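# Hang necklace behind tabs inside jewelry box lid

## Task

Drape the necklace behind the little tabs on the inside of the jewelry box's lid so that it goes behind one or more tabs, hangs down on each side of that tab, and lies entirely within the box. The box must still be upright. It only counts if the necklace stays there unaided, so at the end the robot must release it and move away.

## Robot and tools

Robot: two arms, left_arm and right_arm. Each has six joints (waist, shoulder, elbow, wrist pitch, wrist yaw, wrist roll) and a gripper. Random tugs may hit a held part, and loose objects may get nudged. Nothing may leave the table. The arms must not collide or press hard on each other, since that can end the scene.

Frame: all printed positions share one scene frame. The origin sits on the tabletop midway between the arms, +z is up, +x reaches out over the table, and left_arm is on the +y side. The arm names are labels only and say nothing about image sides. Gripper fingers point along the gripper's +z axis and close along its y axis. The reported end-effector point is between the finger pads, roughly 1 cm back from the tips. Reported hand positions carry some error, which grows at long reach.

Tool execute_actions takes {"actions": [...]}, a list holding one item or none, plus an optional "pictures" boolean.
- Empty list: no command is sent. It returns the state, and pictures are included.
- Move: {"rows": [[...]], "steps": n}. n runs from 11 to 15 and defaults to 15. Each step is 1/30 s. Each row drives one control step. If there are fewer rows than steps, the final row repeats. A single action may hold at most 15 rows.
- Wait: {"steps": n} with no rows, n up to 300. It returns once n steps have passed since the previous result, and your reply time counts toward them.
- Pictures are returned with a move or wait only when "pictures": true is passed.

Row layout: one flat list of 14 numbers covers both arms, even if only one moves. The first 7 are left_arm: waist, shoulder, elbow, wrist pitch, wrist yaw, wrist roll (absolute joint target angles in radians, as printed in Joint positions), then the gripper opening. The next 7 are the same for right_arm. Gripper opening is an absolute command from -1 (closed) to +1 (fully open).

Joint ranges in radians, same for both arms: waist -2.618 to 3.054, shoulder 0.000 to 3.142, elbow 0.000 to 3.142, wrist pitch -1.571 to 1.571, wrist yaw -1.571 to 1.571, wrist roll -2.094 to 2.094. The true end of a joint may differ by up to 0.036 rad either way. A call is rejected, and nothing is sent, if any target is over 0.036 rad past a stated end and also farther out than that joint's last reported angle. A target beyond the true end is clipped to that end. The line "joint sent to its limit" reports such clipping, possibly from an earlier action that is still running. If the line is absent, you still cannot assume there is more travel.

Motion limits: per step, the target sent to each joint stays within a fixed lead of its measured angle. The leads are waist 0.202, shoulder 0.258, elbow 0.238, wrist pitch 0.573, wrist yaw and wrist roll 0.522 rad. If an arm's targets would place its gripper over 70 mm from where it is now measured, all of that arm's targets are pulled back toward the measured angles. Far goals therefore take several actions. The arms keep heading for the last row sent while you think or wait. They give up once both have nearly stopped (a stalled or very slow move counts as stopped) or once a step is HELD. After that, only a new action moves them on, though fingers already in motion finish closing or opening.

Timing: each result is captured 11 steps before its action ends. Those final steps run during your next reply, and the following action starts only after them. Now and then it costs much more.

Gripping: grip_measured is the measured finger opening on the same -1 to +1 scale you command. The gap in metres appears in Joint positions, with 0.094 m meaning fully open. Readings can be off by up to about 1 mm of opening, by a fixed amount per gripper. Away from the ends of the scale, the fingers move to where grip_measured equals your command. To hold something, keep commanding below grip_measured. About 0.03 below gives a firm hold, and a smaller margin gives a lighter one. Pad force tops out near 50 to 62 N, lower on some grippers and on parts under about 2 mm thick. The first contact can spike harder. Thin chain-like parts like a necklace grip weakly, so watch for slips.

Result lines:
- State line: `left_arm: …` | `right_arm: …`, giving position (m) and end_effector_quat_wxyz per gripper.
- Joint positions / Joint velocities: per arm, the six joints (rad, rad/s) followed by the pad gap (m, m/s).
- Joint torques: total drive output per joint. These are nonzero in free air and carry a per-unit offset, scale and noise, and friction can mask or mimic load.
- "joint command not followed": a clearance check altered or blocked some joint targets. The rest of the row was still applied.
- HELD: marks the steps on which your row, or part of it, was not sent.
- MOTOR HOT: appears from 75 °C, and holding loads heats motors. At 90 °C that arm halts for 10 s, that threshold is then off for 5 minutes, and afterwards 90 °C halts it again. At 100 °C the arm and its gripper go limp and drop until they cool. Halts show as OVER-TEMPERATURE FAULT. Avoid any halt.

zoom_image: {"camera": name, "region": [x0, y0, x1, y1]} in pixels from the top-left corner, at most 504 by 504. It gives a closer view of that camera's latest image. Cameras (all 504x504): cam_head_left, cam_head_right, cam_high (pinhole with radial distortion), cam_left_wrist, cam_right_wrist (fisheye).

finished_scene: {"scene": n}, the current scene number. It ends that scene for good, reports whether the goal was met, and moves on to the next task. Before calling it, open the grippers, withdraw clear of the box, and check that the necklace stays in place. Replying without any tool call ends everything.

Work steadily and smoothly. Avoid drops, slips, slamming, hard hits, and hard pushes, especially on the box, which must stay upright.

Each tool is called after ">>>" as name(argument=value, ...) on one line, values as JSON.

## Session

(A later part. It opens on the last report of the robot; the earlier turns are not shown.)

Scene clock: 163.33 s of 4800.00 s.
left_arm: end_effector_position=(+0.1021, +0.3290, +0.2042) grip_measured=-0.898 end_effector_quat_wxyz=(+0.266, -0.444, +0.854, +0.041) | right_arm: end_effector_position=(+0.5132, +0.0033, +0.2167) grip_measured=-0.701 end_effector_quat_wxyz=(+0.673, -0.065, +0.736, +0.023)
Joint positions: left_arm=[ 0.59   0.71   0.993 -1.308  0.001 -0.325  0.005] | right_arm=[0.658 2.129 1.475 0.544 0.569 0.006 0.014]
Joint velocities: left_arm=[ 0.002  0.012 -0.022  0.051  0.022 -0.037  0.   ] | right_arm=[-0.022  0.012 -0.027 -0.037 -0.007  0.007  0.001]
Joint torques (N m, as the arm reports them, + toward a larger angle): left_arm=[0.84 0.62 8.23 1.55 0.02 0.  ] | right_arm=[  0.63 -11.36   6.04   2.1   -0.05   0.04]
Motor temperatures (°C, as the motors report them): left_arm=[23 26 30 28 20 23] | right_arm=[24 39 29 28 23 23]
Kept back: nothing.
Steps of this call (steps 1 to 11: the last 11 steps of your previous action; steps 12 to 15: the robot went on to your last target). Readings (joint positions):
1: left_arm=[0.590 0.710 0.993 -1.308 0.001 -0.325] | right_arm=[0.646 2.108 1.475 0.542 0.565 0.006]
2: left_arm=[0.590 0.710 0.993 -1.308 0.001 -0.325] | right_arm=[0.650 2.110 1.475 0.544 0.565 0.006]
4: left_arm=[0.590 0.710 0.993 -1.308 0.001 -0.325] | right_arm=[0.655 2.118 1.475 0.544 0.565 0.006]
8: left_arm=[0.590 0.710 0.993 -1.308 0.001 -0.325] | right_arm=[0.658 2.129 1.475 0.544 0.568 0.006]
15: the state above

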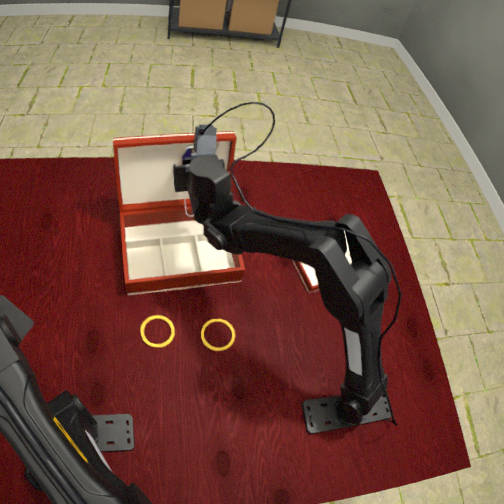

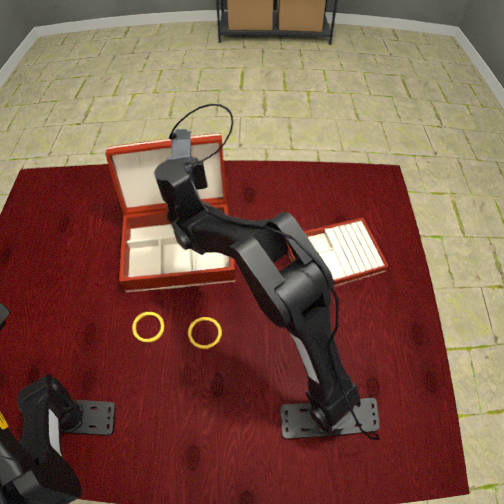

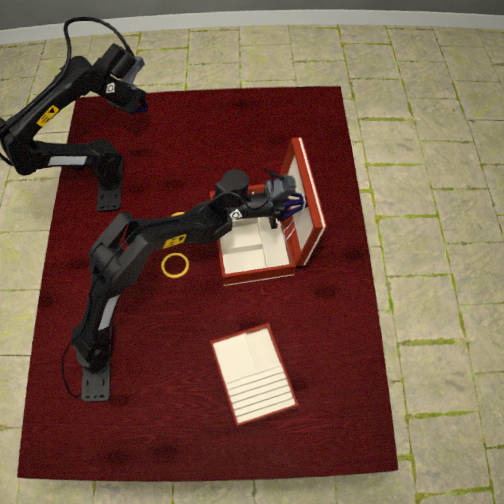

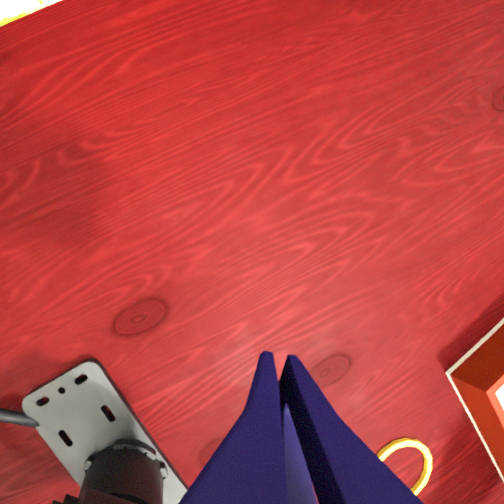

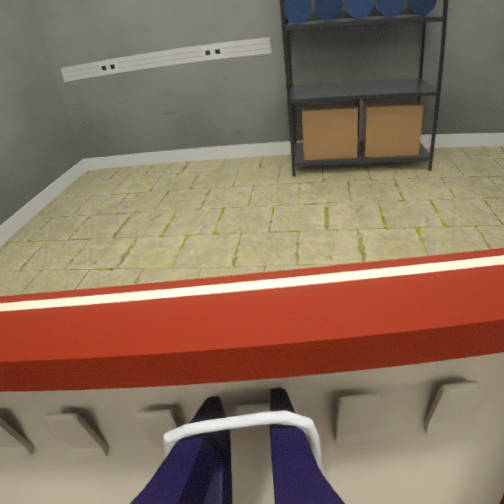

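>>> execute_actions(actions=[{"rows":[[0.6,0.7,1.0,-1.3,0,-0.32,-0.9,0.655,2.13,1.50,0.54,0.565,0.01,-0.7],[0.6,0.7,1.0,-1.3,0,-0.32,-0.9,0.645,2.14,1.515,0.53,0.565,0.01,-0.7],[0.6,0.7,1.0,-1.3,0,-0.32,-0.9,0.64,2.15,1.53,0.52,0.565,0.01,-0.7],[0.6,0.7,1.0,-1.3,0,-0.32,-0.9,0.635,2.16,1.545,0.51,0.565,0.01,-0.7],[0.6,0.7,1.0,-1.3,0,-0.32,-0.9,0.63,2.17,1.555,0.50,0.565,0.01,-0.7]],"steps":15}])

>>> execute_actions(actions=[{"steps":15}], pictures=true)

>>> zoom_image(camera="cam_right_wrist", region=[100,380,400,504])

Scene clock: 164.23 s of 4800.00 s.
left_arm: end_effector_position=(+0.1021, +0.3290, +0.2042) grip_measured=-0.898 end_effector_quat_wxyz=(+0.266, -0.444, +0.854, +0.041) | right_arm: end_effector_position=(+0.5166, +0.0034, +0.2204) grip_measured=-0.701 end_effector_quat_wxyz=(+0.675, -0.062, +0.735, +0.023)
Joint positions: left_arm=[ 0.59   0.71   0.993 -1.308  0.001 -0.325  0.005] | right_arm=[0.654 2.135 1.495 0.535 0.569 0.006 0.014]
Joint velocities: left_arm=[ 0.007 -0.007  0.002 -0.022  0.022 -0.037  0.   ] | right_arm=[-0.042  0.139  0.403 -0.139 -0.081 -0.007 -0.   ]
Joint torques (N m, as the arm reports them, + toward a larger angle): left_arm=[0.78 0.63 8.24 1.56 0.02 0.02] | right_arm=[ -1.3  -11.78   7.8    2.14   0.     0.03]
Motor temperatures (°C, as the motors report them): left_arm=[23 26 30 28 20 23] | right_arm=[24 39 29 28 23 23]
Steps of this call (steps 1 to 15: the robot went on to your last target; steps 16 to 23: nothing new was sent; steps 24 to 27: the first 4 steps of this action). Readings (joint positions):
24: left_arm=[0.590 0.710 0.993 -1.308 0.001 -0.325] | right_arm=[0.658 2.129 1.475 0.544 0.569 0.006]
25: left_arm=[0.590 0.710 0.993 -1.308 0.001 -0.325] | right_arm=[0.657 2.129 1.477 0.543 0.569 0.006]
27: the state above

Scene clock: 164.73 s of 4800.00 s.
left_arm: end_effector_position=(+0.1021, +0.3290, +0.2042) grip_measured=-0.898 end_effector_quat_wxyz=(+0.266, -0.444, +0.854, +0.041) | right_arm: end_effector_position=(+0.5245, +0.0016, +0.2254) grip_measured=-0.701 end_effector_quat_wxyz=(+0.678, -0.057, +0.733, +0.022)
Joint positions: left_arm=[ 0.59   0.71   0.993 -1.308  0.001 -0.325  0.005] | right_arm=[0.643 2.15  1.533 0.522 0.566 0.006 0.014]
Joint velocities: left_arm=[ 0.017 -0.022  0.002  0.007 -0.037 -0.007  0.001] | right_arm=[-0.017  0.012  0.002  0.022 -0.022  0.007 -0.002]
Joint torques (N m, as the arm reports them, + toward a larger angle): left_arm=[0.8  0.64 8.23 1.57 0.02 0.01] | right_arm=[ -1.25 -11.59   7.73   2.     0.05   0.07]
Motor temperatures (°C, as the motors report them): left_arm=[23 26 30 28 20 23] | right_arm=[24 39 29 28 23 23]
Kept back: nothing.
Steps of this call (steps 1 to 11: the last 11 steps of your previous action; steps 12 to 15: the robot went on to your last target). Readings (joint positions):
1: left_arm=[0.590 0.710 0.993 -1.308 0.001 -0.325] | right_arm=[0.652 2.140 1.509 0.531 0.569 0.006]
2: left_arm=[0.590 0.710 0.993 -1.308 0.001 -0.325] | right_arm=[0.650 2.145 1.521 0.528 0.568 0.006]
4: left_arm=[0.590 0.710 0.993 -1.308 0.001 -0.325] | right_arm=[0.646 2.149 1.531 0.522 0.566 0.006]
8: left_arm=[0.590 0.710 0.993 -1.308 0.001 -0.325] | right_arm=[0.643 2.150 1.533 0.522 0.566 0.006]
15: the state above

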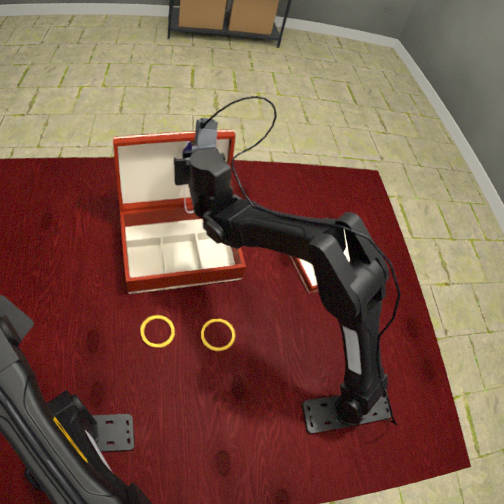

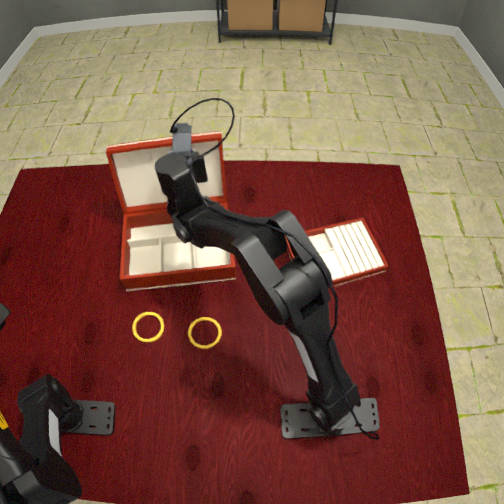

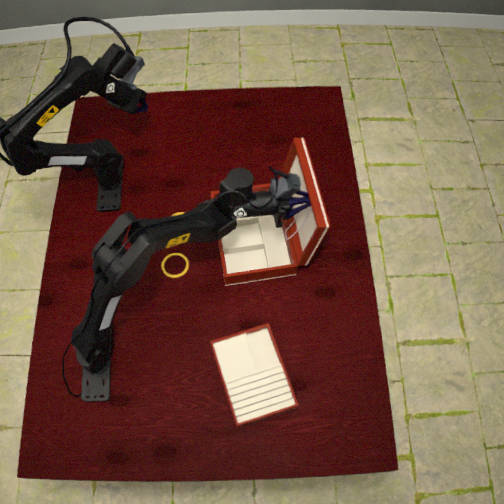

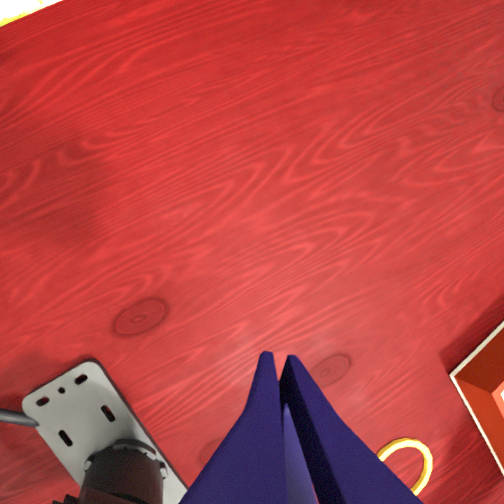

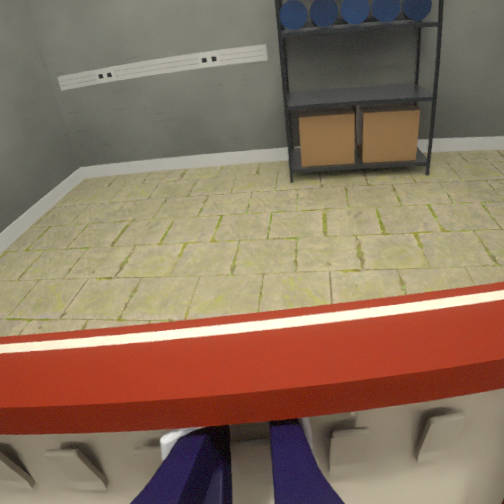

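Region (100, 380, 400, 504) of cam_right_wrist's 504x504 image, scaled by 1.680, with more detail than that image has; it fills the top 208 rows of this view, and the rest is white.

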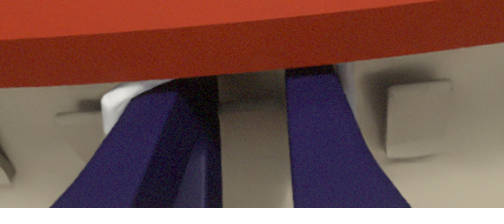

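>>> execute_actions(actions=[{"rows":[[0.6,0.7,1.0,-1.3,0,-0.32,-0.9,0.635,2.17,1.53,0.51,0.565,0.01,-0.7],[0.6,0.7,1.0,-1.3,0,-0.32,-0.9,0.635,2.185,1.52,0.50,0.565,0.01,-0.7],[0.6,0.7,1.0,-1.3,0,-0.32,-0.9,0.635,2.195,1.505,0.49,0.565,0.01,-0.7]],"steps":12}])

>>> execute_actions(actions=[{"steps":15}], pictures=true)

>>> zoom_image(camera="cam_right_wrist", region=[100,340,400,504])

Scene clock: 165.47 s of 4800.00 s.
left_arm: end_effector_position=(+0.1021, +0.3290, +0.2042) grip_measured=-0.898 end_effector_quat_wxyz=(+0.266, -0.444, +0.854, +0.041) | right_arm: end_effector_position=(+0.5245, +0.0016, +0.2254) grip_measured=-0.701 end_effector_quat_wxyz=(+0.678, -0.057, +0.733, +0.022)
Joint positions: left_arm=[ 0.59   0.71   0.993 -1.308  0.001 -0.325  0.005] | right_arm=[0.643 2.15  1.533 0.522 0.566 0.006 0.014]
Joint velocities: left_arm=[ 0.002  0.007 -0.002 -0.051 -0.022  0.022 -0.   ] | right_arm=[-0.017 -0.017 -0.002 -0.051  0.007 -0.066 -0.001]
Joint torques (N m, as the arm reports them, + toward a larger angle): left_arm=[0.82 0.65 8.27 1.57 0.02 0.01] | right_arm=[ -0.64 -11.4    6.14   2.12   0.03   0.03]
Motor temperatures (°C, as the motors report them): left_arm=[23 26 30 28 20 23] | right_arm=[24 39 29 28 23 23]
Steps of this call (steps 1 to 15: the robot went on to your last target; steps 16 to 21: nothing new was sent; step 22: the first step of this action). Readings (joint positions):
22: the state above

Scene clock: 165.97 s of 4800.00 s.
left_arm: end_effector_position=(+0.1021, +0.3290, +0.2042) grip_measured=-0.898 end_effector_quat_wxyz=(+0.266, -0.444, +0.854, +0.041) | right_arm: end_effector_position=(+0.5247, +0.0018, +0.2002) grip_measured=-0.701 end_effector_quat_wxyz=(+0.662, -0.068, +0.747, +0.011)
Joint positions: left_arm=[ 0.59   0.71   0.993 -1.308  0.001 -0.325  0.005] | right_arm=[0.643 2.177 1.517 0.513 0.566 0.006 0.014]
Joint velocities: left_arm=[-0.002  0.002  0.007 -0.037 -0.022  0.022 -0.001] | right_arm=[ 0.017 -0.007 -0.002  0.007 -0.037 -0.022  0.001]
Joint torques (N m, as the arm reports them, + toward a larger angle): left_arm=[0.84 0.69 8.2  1.56 0.01 0.01] | right_arm=[ -0.94 -11.62   5.35   1.99  -0.01   0.04]
Motor temperatures (°C, as the motors report them): left_arm=[23 26 30 28 20 23] | right_arm=[24 39 29 28 23 23]
Kept back: nothing.
Steps of this call (steps 1 to 11: the last 11 steps of your previous action; steps 12 to 15: the robot went on to your last target). Readings (joint positions):
1: left_arm=[0.590 0.710 0.993 -1.308 0.001 -0.325] | right_arm=[0.643 2.152 1.533 0.522 0.566 0.006]
2: left_arm=[0.590 0.710 0.993 -1.308 0.001 -0.325] | right_arm=[0.643 2.153 1.533 0.522 0.566 0.006]
4: left_arm=[0.590 0.710 0.993 -1.308 0.001 -0.325] | right_arm=[0.643 2.159 1.531 0.522 0.566 0.006]
8: left_arm=[0.590 0.710 0.993 -1.308 0.001 -0.325] | right_arm=[0.643 2.172 1.520 0.518 0.566 0.006]
15: the state above

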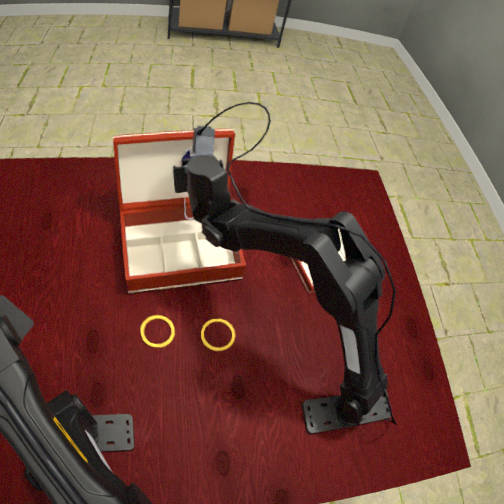

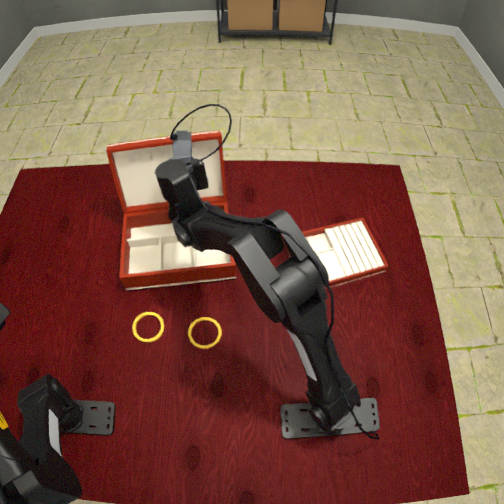

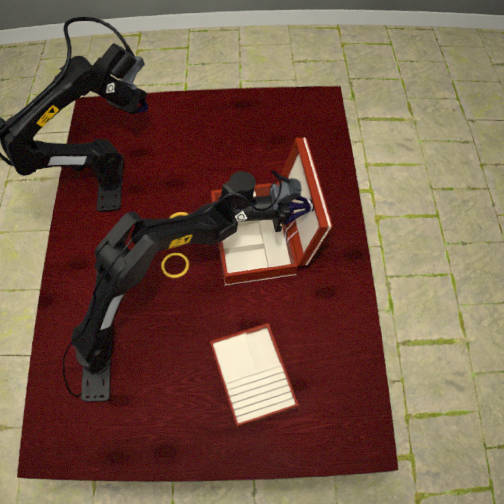

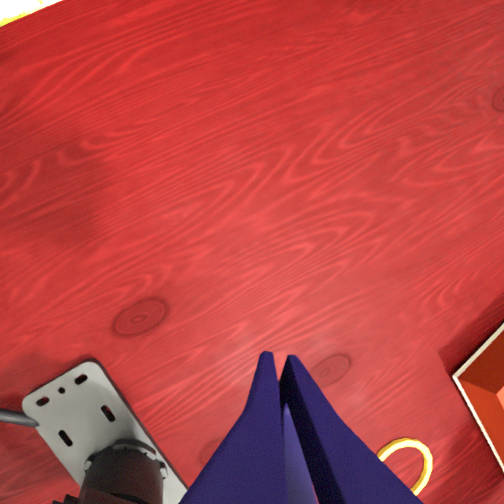

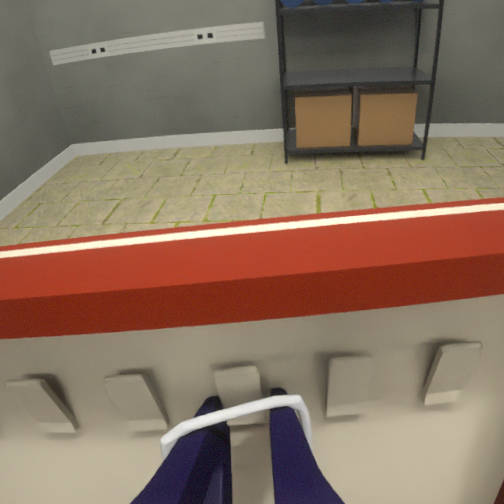

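Region (100, 340, 400, 504) of cam_right_wrist's 504x504 image, scaled by 1.680, with more detail than that image has; it fills the top 276 rows of this view, and the rest is white.

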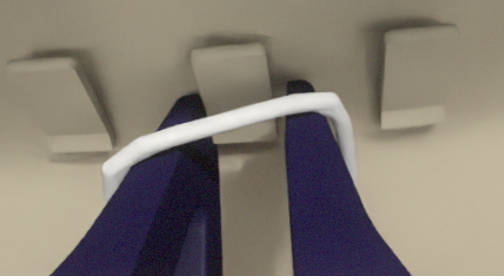

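>>> execute_actions(actions=[{"rows":[[0.6,0.7,1.0,-1.3,0,-0.32,-0.9,0.65,2.16,1.48,0.52,0.565,0.01,-0.7],[0.6,0.7,1.0,-1.3,0,-0.32,-0.9,0.66,2.13,1.455,0.52,0.565,0.01,-0.7],[0.6,0.7,1.0,-1.3,0,-0.32,-0.9,0.665,2.11,1.44,0.51,0.565,0.01,-0.7],[0.6,0.7,1.0,-1.3,0,-0.32,-0.9,0.665,2.09,1.435,0.49,0.565,0.01,-0.7],[0.6,0.7,1.0,-1.3,0,-0.32,-0.9,0.665,2.07,1.435,0.47,0.565,0.01,-0.7],[0.6,0.7,1.0,-1.3,0,-0.32,-0.9,0.665,2.055,1.435,0.45,0.565,0.01,-0.7]],"steps":15}])

>>> execute_actions(actions=[{"steps":15}], pictures=true)

>>> zoom_image(camera="cam_right_wrist", region=[100,340,400,504])

Scene clock: 167.17 s of 4800.00 s.
left_arm: end_effector_position=(+0.1021, +0.3290, +0.2042) grip_measured=-0.898 end_effector_quat_wxyz=(+0.266, -0.444, +0.854, +0.041) | right_arm: end_effector_position=(+0.5158, -0.0001, +0.1972) grip_measured=-0.701 end_effector_quat_wxyz=(+0.658, -0.074, +0.750, +0.011)
Joint positions: left_arm=[ 0.59   0.71   0.993 -1.308  0.001 -0.325  0.005] | right_arm=[0.649 2.148 1.468 0.52  0.563 0.006 0.014]
Joint velocities: left_arm=[ 0.002 -0.017 -0.012  0.037 -0.022  0.051  0.   ] | right_arm=[ 0.105 -0.379 -0.501 -0.198 -0.022 -0.007  0.001]
Joint torques (N m, as the arm reports them, + toward a larger angle): left_arm=[0.82 0.64 8.22 1.58 0.02 0.02] | right_arm=[  0.73 -15.58   5.92   2.11   0.    -0.04]
Motor temperatures (°C, as the motors report them): left_arm=[23 26 30 28 20 23] | right_arm=[24 39 29 28 23 23]
Steps of this call (steps 1 to 15: the robot went on to your last target; steps 16 to 32: nothing new was sent; steps 33 to 36: the first 4 steps of this action). Readings (joint positions):
33: left_arm=[0.590 0.710 0.993 -1.308 0.001 -0.325] | right_arm=[0.643 2.177 1.514 0.516 0.566 0.006]
34: left_arm=[0.590 0.710 0.993 -1.308 0.001 -0.325] | right_arm=[0.644 2.172 1.504 0.522 0.565 0.006]
36: the state above

Scene clock: 167.67 s of 4800.00 s.
left_arm: end_effector_position=(+0.1021, +0.3290, +0.2042) grip_measured=-0.898 end_effector_quat_wxyz=(+0.266, -0.444, +0.854, +0.041) | right_arm: end_effector_position=(+0.5022, -0.0027, +0.2241) grip_measured=-0.701 end_effector_quat_wxyz=(+0.661, -0.076, +0.747, +0.017)
Joint positions: left_arm=[ 0.59   0.71   0.993 -1.308  0.001 -0.325  0.005] | right_arm=[0.66  2.063 1.441 0.472 0.563 0.006 0.014]
Joint velocities: left_arm=[-0.002 -0.017 -0.002  0.037 -0.022 -0.007 -0.001] | right_arm=[ 0.007 -0.002 -0.007  0.007 -0.095 -0.022 -0.001]
Joint torques (N m, as the arm reports them, + toward a larger angle): left_arm=[0.79 0.64 8.24 1.57 0.02 0.01] | right_arm=[  0.36 -13.18   5.78   1.94   0.02   0.07]
Motor temperatures (°C, as the motors report them): left_arm=[23 25 30 28 20 23] | right_arm=[24 39 28 28 23 23]
Kept back: nothing.
Steps of this call (steps 1 to 11: the last 11 steps of your previous action; steps 12 to 15: the robot went on to your last target). Readings (joint positions):
1: left_arm=[0.590 0.710 0.993 -1.308 0.001 -0.325] | right_arm=[0.653 2.134 1.454 0.510 0.563 0.006]
2: left_arm=[0.590 0.710 0.993 -1.308 0.001 -0.325] | right_arm=[0.656 2.119 1.445 0.498 0.563 0.006]
4: left_arm=[0.590 0.710 0.993 -1.308 0.001 -0.325] | right_arm=[0.660 2.095 1.441 0.481 0.563 0.006]
8: left_arm=[0.590 0.710 0.993 -1.308 0.001 -0.325] | right_arm=[0.660 2.065 1.441 0.481 0.563 0.006]
15: the state above

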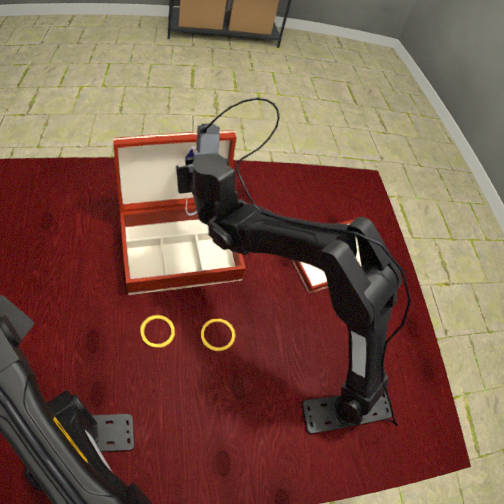

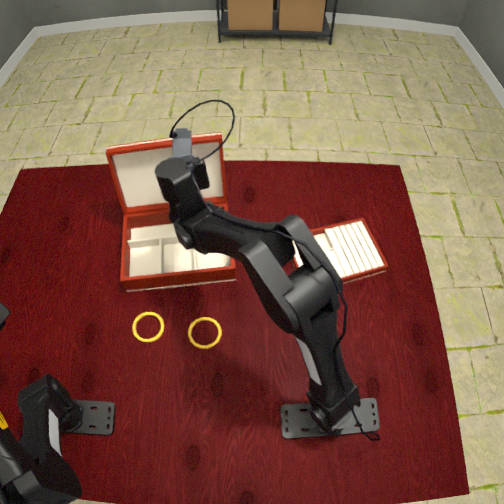

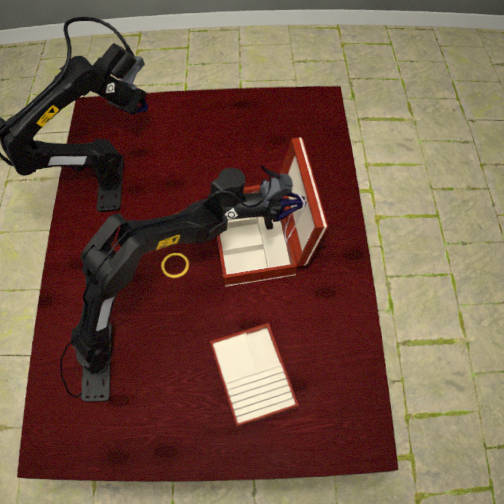

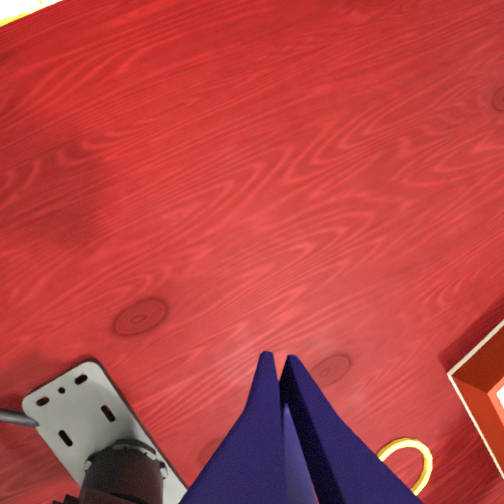

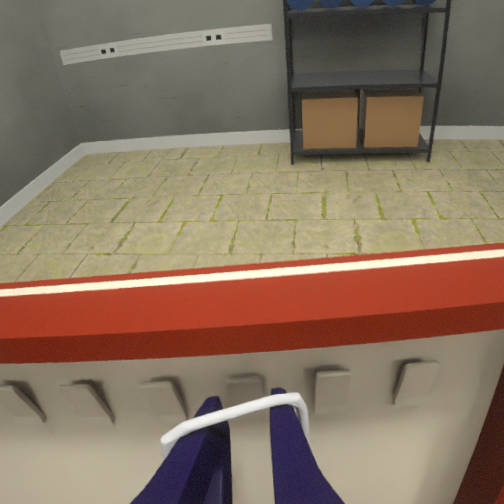

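Region (100, 340, 400, 504) of cam_right_wrist's 504x504 image, scaled by 1.680, with more detail than that image has; it fills the top 276 rows of this view, and the rest is white.

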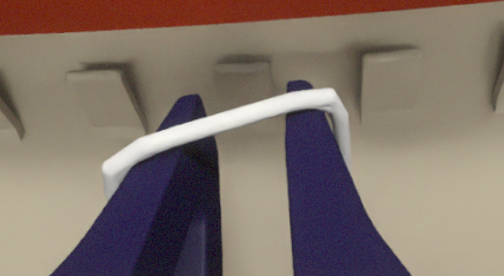

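>>> execute_actions(actions=[{"rows":[[0.6,0.7,1.0,-1.3,0,-0.32,-0.9,0.655,2.08,1.475,0.465,0.565,0.01,-0.7],[0.6,0.7,1.0,-1.3,0,-0.32,-0.9,0.645,2.095,1.50,0.455,0.565,0.01,-0.7],[0.6,0.7,1.0,-1.3,0,-0.32,-0.9,0.635,2.11,1.525,0.445,0.565,0.01,-0.7],[0.6,0.7,1.0,-1.3,0,-0.32,-0.9,0.628,2.125,1.545,0.435,0.565,0.01,-0.7],[0.6,0.7,1.0,-1.3,0,-0.32,-0.9,0.622,2.14,1.56,0.43,0.565,0.01,-0.7]],"steps":15}])

>>> execute_actions(actions=[{"steps":15}], pictures=true)

>>> zoom_image(camera="cam_right_wrist", region=[100,340,400,504])

Scene clock: 168.57 s of 4800.00 s.
left_arm: end_effector_position=(+0.1021, +0.3290, +0.2042) grip_measured=-0.898 end_effector_quat_wxyz=(+0.266, -0.444, +0.854, +0.041) | right_arm: end_effector_position=(+0.5095, -0.0002, +0.2303) grip_measured=-0.701 end_effector_quat_wxyz=(+0.665, -0.071, +0.743, +0.019)
Joint positions: left_arm=[ 0.59   0.71   0.993 -1.308  0.001 -0.325  0.005] | right_arm=[0.656 2.084 1.486 0.463 0.563 0.006 0.014]
Joint velocities: left_arm=[-0.002 -0.012 -0.007  0.037  0.007  0.007 -0.   ] | right_arm=[-0.11   0.344  0.652 -0.022 -0.037  0.007 -0.001]
Joint torques (N m, as the arm reports them, + toward a larger angle): left_arm=[0.84 0.64 8.26 1.58 0.02 0.01] | right_arm=[ -1.82 -10.92   7.64   2.1    0.02   0.  ]
Motor temperatures (°C, as the motors report them): left_arm=[23 25 30 28 20 23] | right_arm=[24 39 28 28 23 23]
Steps of this call (steps 1 to 15: the robot went on to your last target; steps 16 to 23: nothing new was sent; steps 24 to 27: the first 4 steps of this action). Readings (joint positions):
24: left_arm=[0.590 0.710 0.993 -1.308 0.001 -0.325] | right_arm=[0.660 2.063 1.442 0.469 0.563 0.006]
25: left_arm=[0.590 0.710 0.993 -1.308 0.001 -0.325] | right_arm=[0.660 2.066 1.449 0.468 0.563 0.006]
27: the state above

Scene clock: 169.07 s of 4800.00 s.
left_arm: end_effector_position=(+0.1021, +0.3290, +0.2042) grip_measured=-0.898 end_effector_quat_wxyz=(+0.266, -0.444, +0.854, +0.041) | right_arm: end_effector_position=(+0.5246, -0.0044, +0.2298) grip_measured=-0.701 end_effector_quat_wxyz=(+0.667, -0.064, +0.742, +0.016)
Joint positions: left_arm=[ 0.59   0.71   0.993 -1.308  0.001 -0.325  0.005] | right_arm=[0.633 2.124 1.541 0.453 0.555 0.006 0.014]
Joint velocities: left_arm=[ 0.012  0.007 -0.007 -0.007 -0.051 -0.007 -0.   ] | right_arm=[-0.007  0.022 -0.007 -0.007  0.007 -0.022 -0.001]
Joint torques (N m, as the arm reports them, + toward a larger angle): left_arm=[0.81 0.6  8.22 1.55 0.02 0.01] | right_arm=[ -0.96 -11.68   7.42   2.03   0.14   0.02]
Motor temperatures (°C, as the motors report them): left_arm=[23 25 30 28 20 23] | right_arm=[24 39 29 28 23 23]
Kept back: nothing.
Steps of this call (steps 1 to 11: the last 11 steps of your previous action; steps 12 to 15: the robot went on to your last target). Readings (joint positions):
1: left_arm=[0.590 0.710 0.993 -1.308 0.001 -0.325] | right_arm=[0.652 2.096 1.507 0.456 0.562 0.006]
2: left_arm=[0.590 0.710 0.993 -1.308 0.001 -0.325] | right_arm=[0.648 2.108 1.522 0.450 0.561 0.006]
4: left_arm=[0.590 0.710 0.993 -1.308 0.001 -0.325] | right_arm=[0.639 2.123 1.535 0.453 0.557 0.006]
8: left_arm=[0.590 0.710 0.993 -1.308 0.001 -0.325] | right_arm=[0.634 2.124 1.541 0.454 0.555 0.006]
15: the state above

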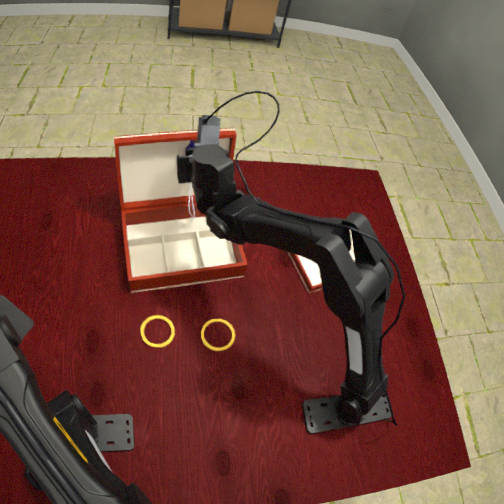

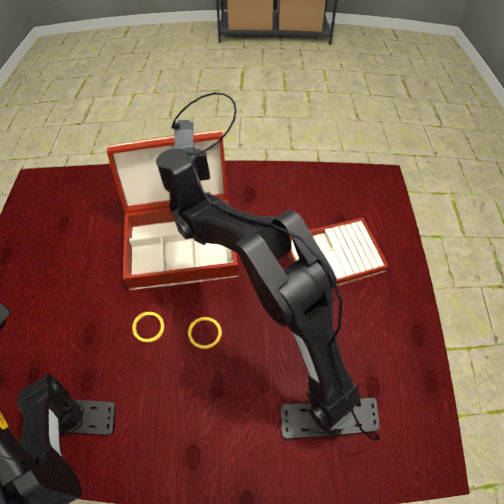

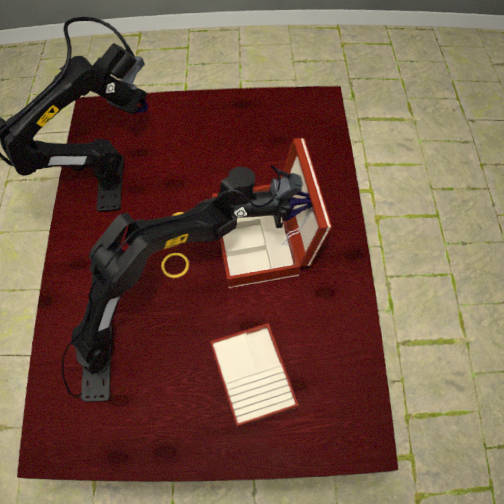

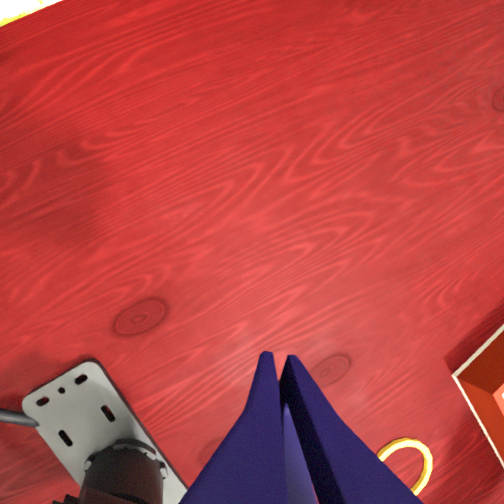

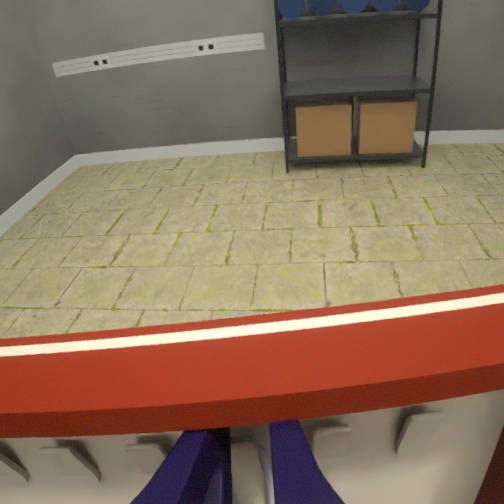

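Region (100, 340, 400, 504) of cam_right_wrist's 504x504 image, scaled by 1.680, with more detail than that image has; it fills the top 276 rows of this view, and the rest is white.

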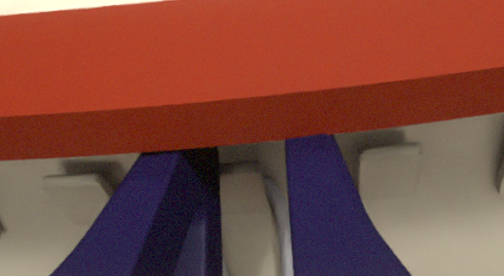

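>>> execute_actions(actions=[{"rows":[[0.6,0.7,1.0,-1.3,0,-0.32,-0.9,0.645,2.11,1.52,0.455,0.565,0.01,-0.7],[0.6,0.7,1.0,-1.3,0,-0.32,-0.9,0.655,2.09,1.495,0.46,0.565,0.01,-0.7],[0.6,0.7,1.0,-1.3,0,-0.32,-0.9,0.665,2.07,1.47,0.465,0.565,0.01,-0.7]],"steps":12}])

>>> execute_actions(actions=[{"steps":15}], pictures=true)

>>> zoom_image(camera="cam_right_wrist", region=[100,340,400,504])

Scene clock: 170.03 s of 4800.00 s.
left_arm: end_effector_position=(+0.1021, +0.3290, +0.2042) grip_measured=-0.898 end_effector_quat_wxyz=(+0.266, -0.444, +0.854, +0.041) | right_arm: end_effector_position=(+0.5245, -0.0042, +0.2300) grip_measured=-0.701 end_effector_quat_wxyz=(+0.667, -0.064, +0.742, +0.016)
Joint positions: left_arm=[ 0.59   0.71   0.993 -1.308  0.001 -0.325  0.005] | right_arm=[0.633 2.124 1.541 0.454 0.555 0.006 0.014]
Joint velocities: left_arm=[-0.012  0.007 -0.012  0.022  0.037  0.066  0.001] | right_arm=[ 0.017 -0.012 -0.002  0.022  0.022  0.007  0.   ]
Joint torques (N m, as the arm reports them, + toward a larger angle): left_arm=[0.78 0.62 8.21 1.56 0.03 0.01] | right_arm=[  0.89 -14.06   4.76   2.2    0.04  -0.01]
Motor temperatures (°C, as the motors report them): left_arm=[23 25 30 28 20 23] | right_arm=[24 40 29 28 23 23]
Steps of this call (steps 1 to 15: the robot went on to your last target; steps 16 to 28: nothing new was sent; step 29: the first step of this action). Readings (joint positions):
29: the state above

Scene clock: 170.53 s of 4800.00 s.
left_arm: end_effector_position=(+0.1021, +0.3290, +0.2042) grip_measured=-0.898 end_effector_quat_wxyz=(+0.266, -0.444, +0.854, +0.041) | right_arm: end_effector_position=(+0.5082, +0.0041, +0.2263) grip_measured=-0.701 end_effector_quat_wxyz=(+0.664, -0.075, +0.744, +0.022)
Joint positions: left_arm=[ 0.59   0.71   0.993 -1.308  0.001 -0.325  0.005] | right_arm=[0.662 2.092 1.484 0.468 0.558 0.006 0.014]
Joint velocities: left_arm=[-0.012  0.007 -0.002  0.037 -0.007 -0.051 -0.001] | right_arm=[ 0.002  0.002 -0.012 -0.022 -0.007  0.051  0.   ]
Joint torques (N m, as the arm reports them, + toward a larger angle): left_arm=[0.81 0.62 8.21 1.56 0.01 0.01] | right_arm=[  0.   -14.2    5.12   2.21   0.07   0.  ]
Motor temperatures (°C, as the motors report them): left_arm=[23 25 30 28 20 23] | right_arm=[24 40 29 28 23 23]
Kept back: nothing.
Steps of this call (steps 1 to 11: the last 11 steps of your previous action; steps 12 to 15: the robot went on to your last target). Readings (joint positions):
1: left_arm=[0.590 0.710 0.993 -1.308 0.001 -0.325] | right_arm=[0.634 2.122 1.536 0.458 0.556 0.006]
2: left_arm=[0.590 0.710 0.993 -1.308 0.001 -0.325] | right_arm=[0.637 2.115 1.522 0.464 0.556 0.006]
4: left_arm=[0.590 0.710 0.993 -1.308 0.001 -0.325] | right_arm=[0.645 2.097 1.493 0.465 0.558 0.006]
8: left_arm=[0.590 0.710 0.993 -1.308 0.001 -0.325] | right_arm=[0.660 2.092 1.484 0.467 0.558 0.006]
15: the state above

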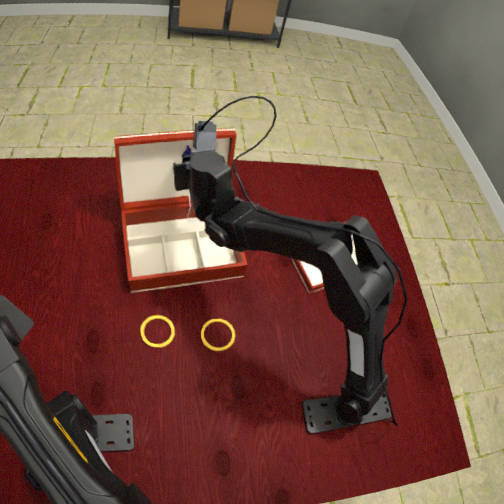

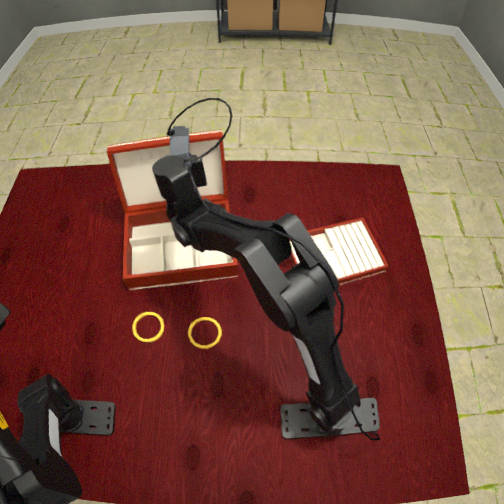

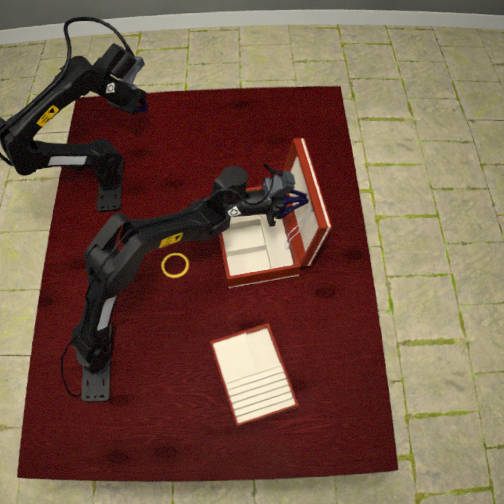

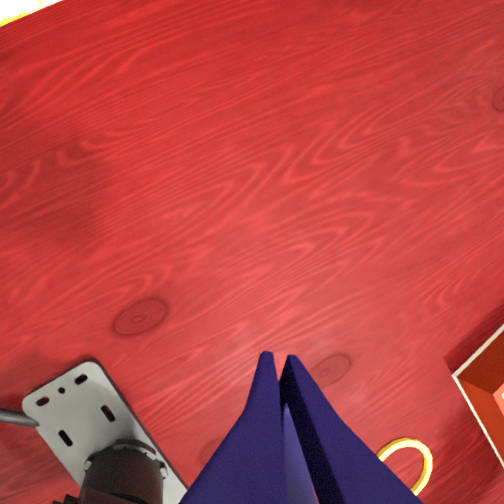

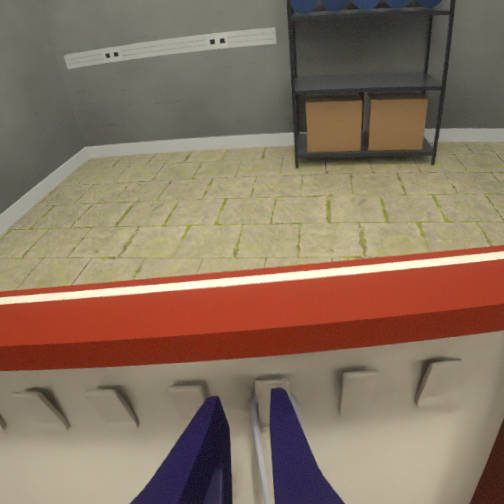

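Region (100, 340, 400, 504) of cam_right_wrist's 504x504 image, scaled by 1.680, with more detail than that image has; it fills the top 276 rows of this view, and the rest is white.

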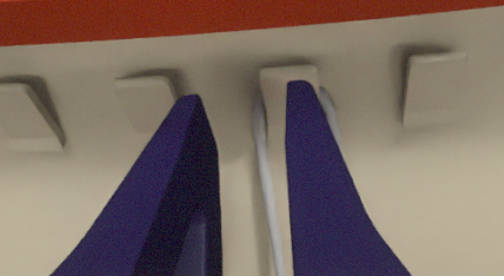

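`The strand now appears hooked behind the tab. Withdrawing and parking.`

>>> execute_actions(actions=[{"rows":[[0.6,0.7,1.0,-1.3,0,-0.32,-0.9,0.68,2.05,1.44,0.47,0.565,0,-0.7],[0.6,0.7,1.0,-1.3,0,-0.32,-0.9,0.70,2.0,1.36,0.5,0.565,0,-0.7],[0.6,0.7,1.0,-1.3,0,-0.32,-0.9,0.72,1.94,1.27,0.54,0.565,0,-0.7],[0.6,0.7,1.0,-1.3,0,-0.32,-0.9,0.74,1.86,1.17,0.56,0.565,0,-0.7],[0.6,0.7,1.0,-1.3,0,-0.32,-0.9,0.74,1.7,1.05,0.5,0.5,0,-0.7]],"steps":15}])

>>> execute_actions(actions=[{"rows":[[0.6,0.7,1.0,-1.3,0,-0.32,-0.9,0.7,1.45,0.95,0.4,0.4,0,-0.7],[0.6,0.7,1.0,-1.3,0,-0.32,-0.9,0.5,1.15,0.9,0.2,0.2,0,-0.7],[0.6,0.7,1.0,-1.3,0,-0.32,-0.9,0.2,0.9,0.85,0,0,0,-0.7]],"steps":15}])

>>> execute_actions(actions=[{"steps":40}], pictures=true)

>>> zoom_image(camera="cam_head_left", region=[100,120,260,300])

Scene clock: 171.33 s of 4800.00 s.
left_arm: end_effector_position=(+0.1021, +0.3290, +0.2042) grip_measured=-0.898 end_effector_quat_wxyz=(+0.266, -0.444, +0.854, +0.041) | right_arm: end_effector_position=(+0.4807, -0.0035, +0.2180) grip_measured=-0.701 end_effector_quat_wxyz=(+0.657, -0.087, +0.749, +0.024)
Joint positions: left_arm=[ 0.59   0.71   0.993 -1.308  0.001 -0.325  0.005] | right_arm=[0.682 2.002 1.333 0.509 0.558 0.006 0.014]
Joint velocities: left_arm=[-0.002  0.002  0.007 -0.007  0.007 -0.051 -0.   ] | right_arm=[ 0.364 -1.482 -2.41   0.359  0.007  0.022 -0.   ]
Joint torques (N m, as the arm reports them, + toward a larger angle): left_arm=[0.8  0.61 8.26 1.57 0.03 0.01] | right_arm=[  3.17 -15.92   4.87   2.09   0.1   -0.03]
Motor temperatures (°C, as the motors report them): left_arm=[23 25 30 28 20 23] | right_arm=[24 40 29 28 23 23]
Steps of this call (steps 1 to 15: the robot went on to your last target; steps 16 to 20: nothing new was sent; steps 21 to 24: the first 4 steps of this action). Readings (joint positions):
21: left_arm=[0.590 0.710 0.993 -1.308 0.001 -0.325] | right_arm=[0.662 2.089 1.480 0.470 0.558 0.006]
22: left_arm=[0.590 0.710 0.993 -1.308 0.001 -0.325] | right_arm=[0.665 2.076 1.457 0.480 0.558 0.006]
24: the state above

Scene clock: 171.83 s of 4800.00 s.
left_arm: end_effector_position=(+0.1021, +0.3290, +0.2042) grip_measured=-0.898 end_effector_quat_wxyz=(+0.266, -0.444, +0.854, +0.041) | right_arm: end_effector_position=(+0.3850, -0.0625, +0.2471) grip_measured=-0.701 end_effector_quat_wxyz=(+0.618, -0.164, +0.763, +0.092)
Joint positions: left_arm=[ 0.59   0.71   0.993 -1.308  0.001 -0.325  0.005] | right_arm=[0.632 1.484 0.923 0.329 0.299 0.005 0.014]
Joint velocities: left_arm=[-0.012 -0.012 -0.002 -0.022 -0.022  0.095 -0.   ] | right_arm=[-1.663 -2.005 -0.974 -2.    -1.81  -0.066  0.   ]
Joint torques (N m, as the arm reports them, + toward a larger angle): left_arm=[0.81 0.64 8.22 1.57 0.02 0.01] | right_arm=[-2.13 -9.5   6.01  2.56  0.34 -0.07]
Motor temperatures (°C, as the motors report them): left_arm=[23 25 30 28 20 23] | right_arm=[24 40 29 28 23 23]
Steps of this call (steps 1 to 11: the last 11 steps of your previous action; steps 12 to 15: the first 4 steps of this action). Readings (joint positions):
12: left_arm=[0.590 0.710 0.993 -1.308 0.001 -0.325] | right_arm=[0.742 1.672 1.040 0.502 0.489 0.006]
13: left_arm=[0.590 0.710 0.993 -1.308 0.001 -0.325] | right_arm=[0.723 1.619 0.998 0.458 0.437 0.006]
15: the state above

Scene clock: 173.17 s of 4800.00 s.
left_arm: end_effector_position=(+0.1021, +0.3290, +0.2042) grip_measured=-0.898 end_effector_quat_wxyz=(+0.266, -0.444, +0.854, +0.041) | right_arm: end_effector_position=(+0.3226, -0.2332, +0.3767) grip_measured=-0.701 end_effector_quat_wxyz=(+0.701, -0.077, +0.704, +0.081)
Joint positions: left_arm=[ 0.59   0.71   0.993 -1.308  0.001 -0.325  0.005] | right_arm=[0.197 0.889 0.865 0.02  0.008 0.005 0.014]
Joint velocities: left_arm=[ 0.012 -0.012 -0.002 -0.022  0.007 -0.066 -0.   ] | right_arm=[ 0.022 -0.012  0.007 -0.037  0.037 -0.037  0.   ]
Joint torques (N m, as the arm reports them, + toward a larger angle): left_arm=[0.81 0.61 8.2  1.56 0.02 0.02] | right_arm=[ 0.19 -0.31  5.47  2.1  -0.08 -0.02]
Motor temperatures (°C, as the motors report them): left_arm=[23 25 30 29 20 23] | right_arm=[24 39 28 29 23 23]
Kept back: nothing.
Steps of this call (steps 1 to 11: the last 11 steps of your previous action; steps 12 to 40: the robot went on to your last target). Readings (joint positions):
1: left_arm=[0.590 0.710 0.993 -1.308 0.001 -0.325] | right_arm=[0.568 1.413 0.894 0.265 0.243 0.005]
2: left_arm=[0.590 0.710 0.993 -1.308 0.001 -0.325] | right_arm=[0.500 1.342 0.873 0.210 0.200 0.005]
4: left_arm=[0.590 0.710 0.993 -1.308 0.001 -0.325] | right_arm=[0.366 1.210 0.856 0.137 0.147 0.005]
8: left_arm=[0.590 0.710 0.993 -1.308 0.001 -0.325] | right_arm=[0.202 0.954 0.856 0.081 0.093 0.005]
40: the state above

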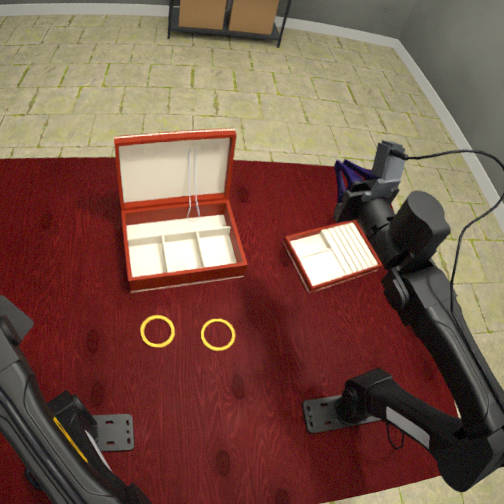

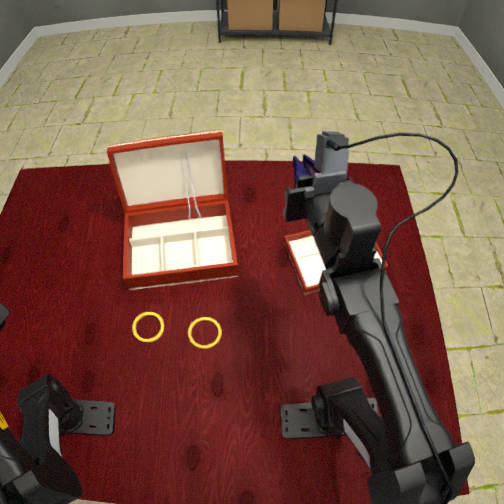

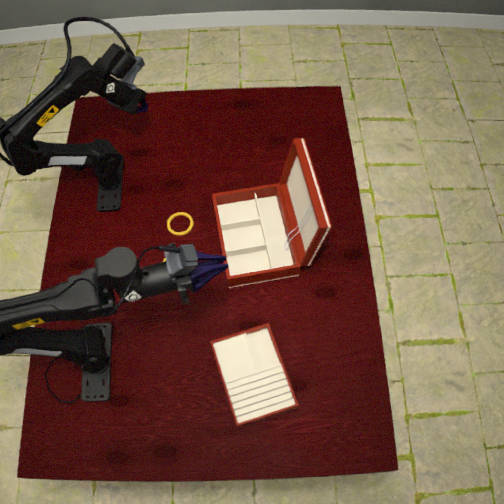

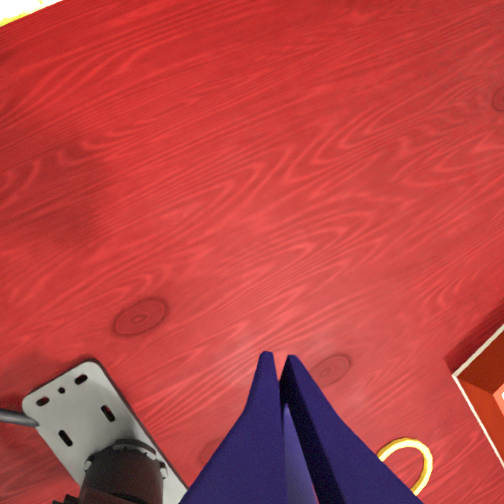

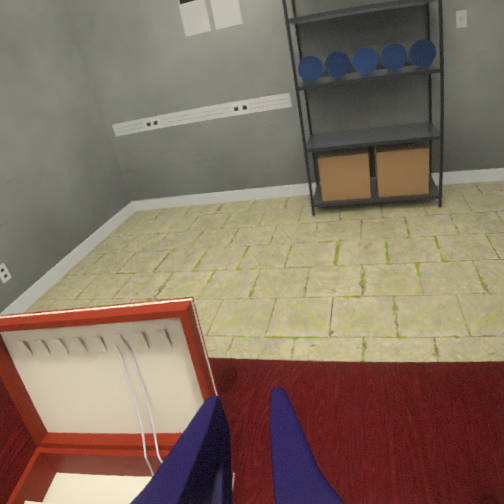

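Region (100, 120, 260, 300) of cam_head_left's 504x504 image, scaled by 2.800, with more detail than that image has.

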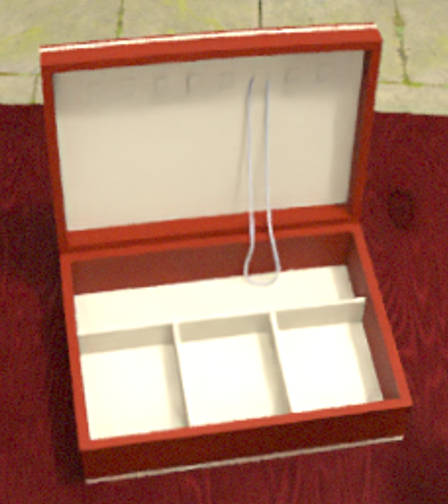

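>>> finished_scene(scene=2)

The scene is finished: the task was done.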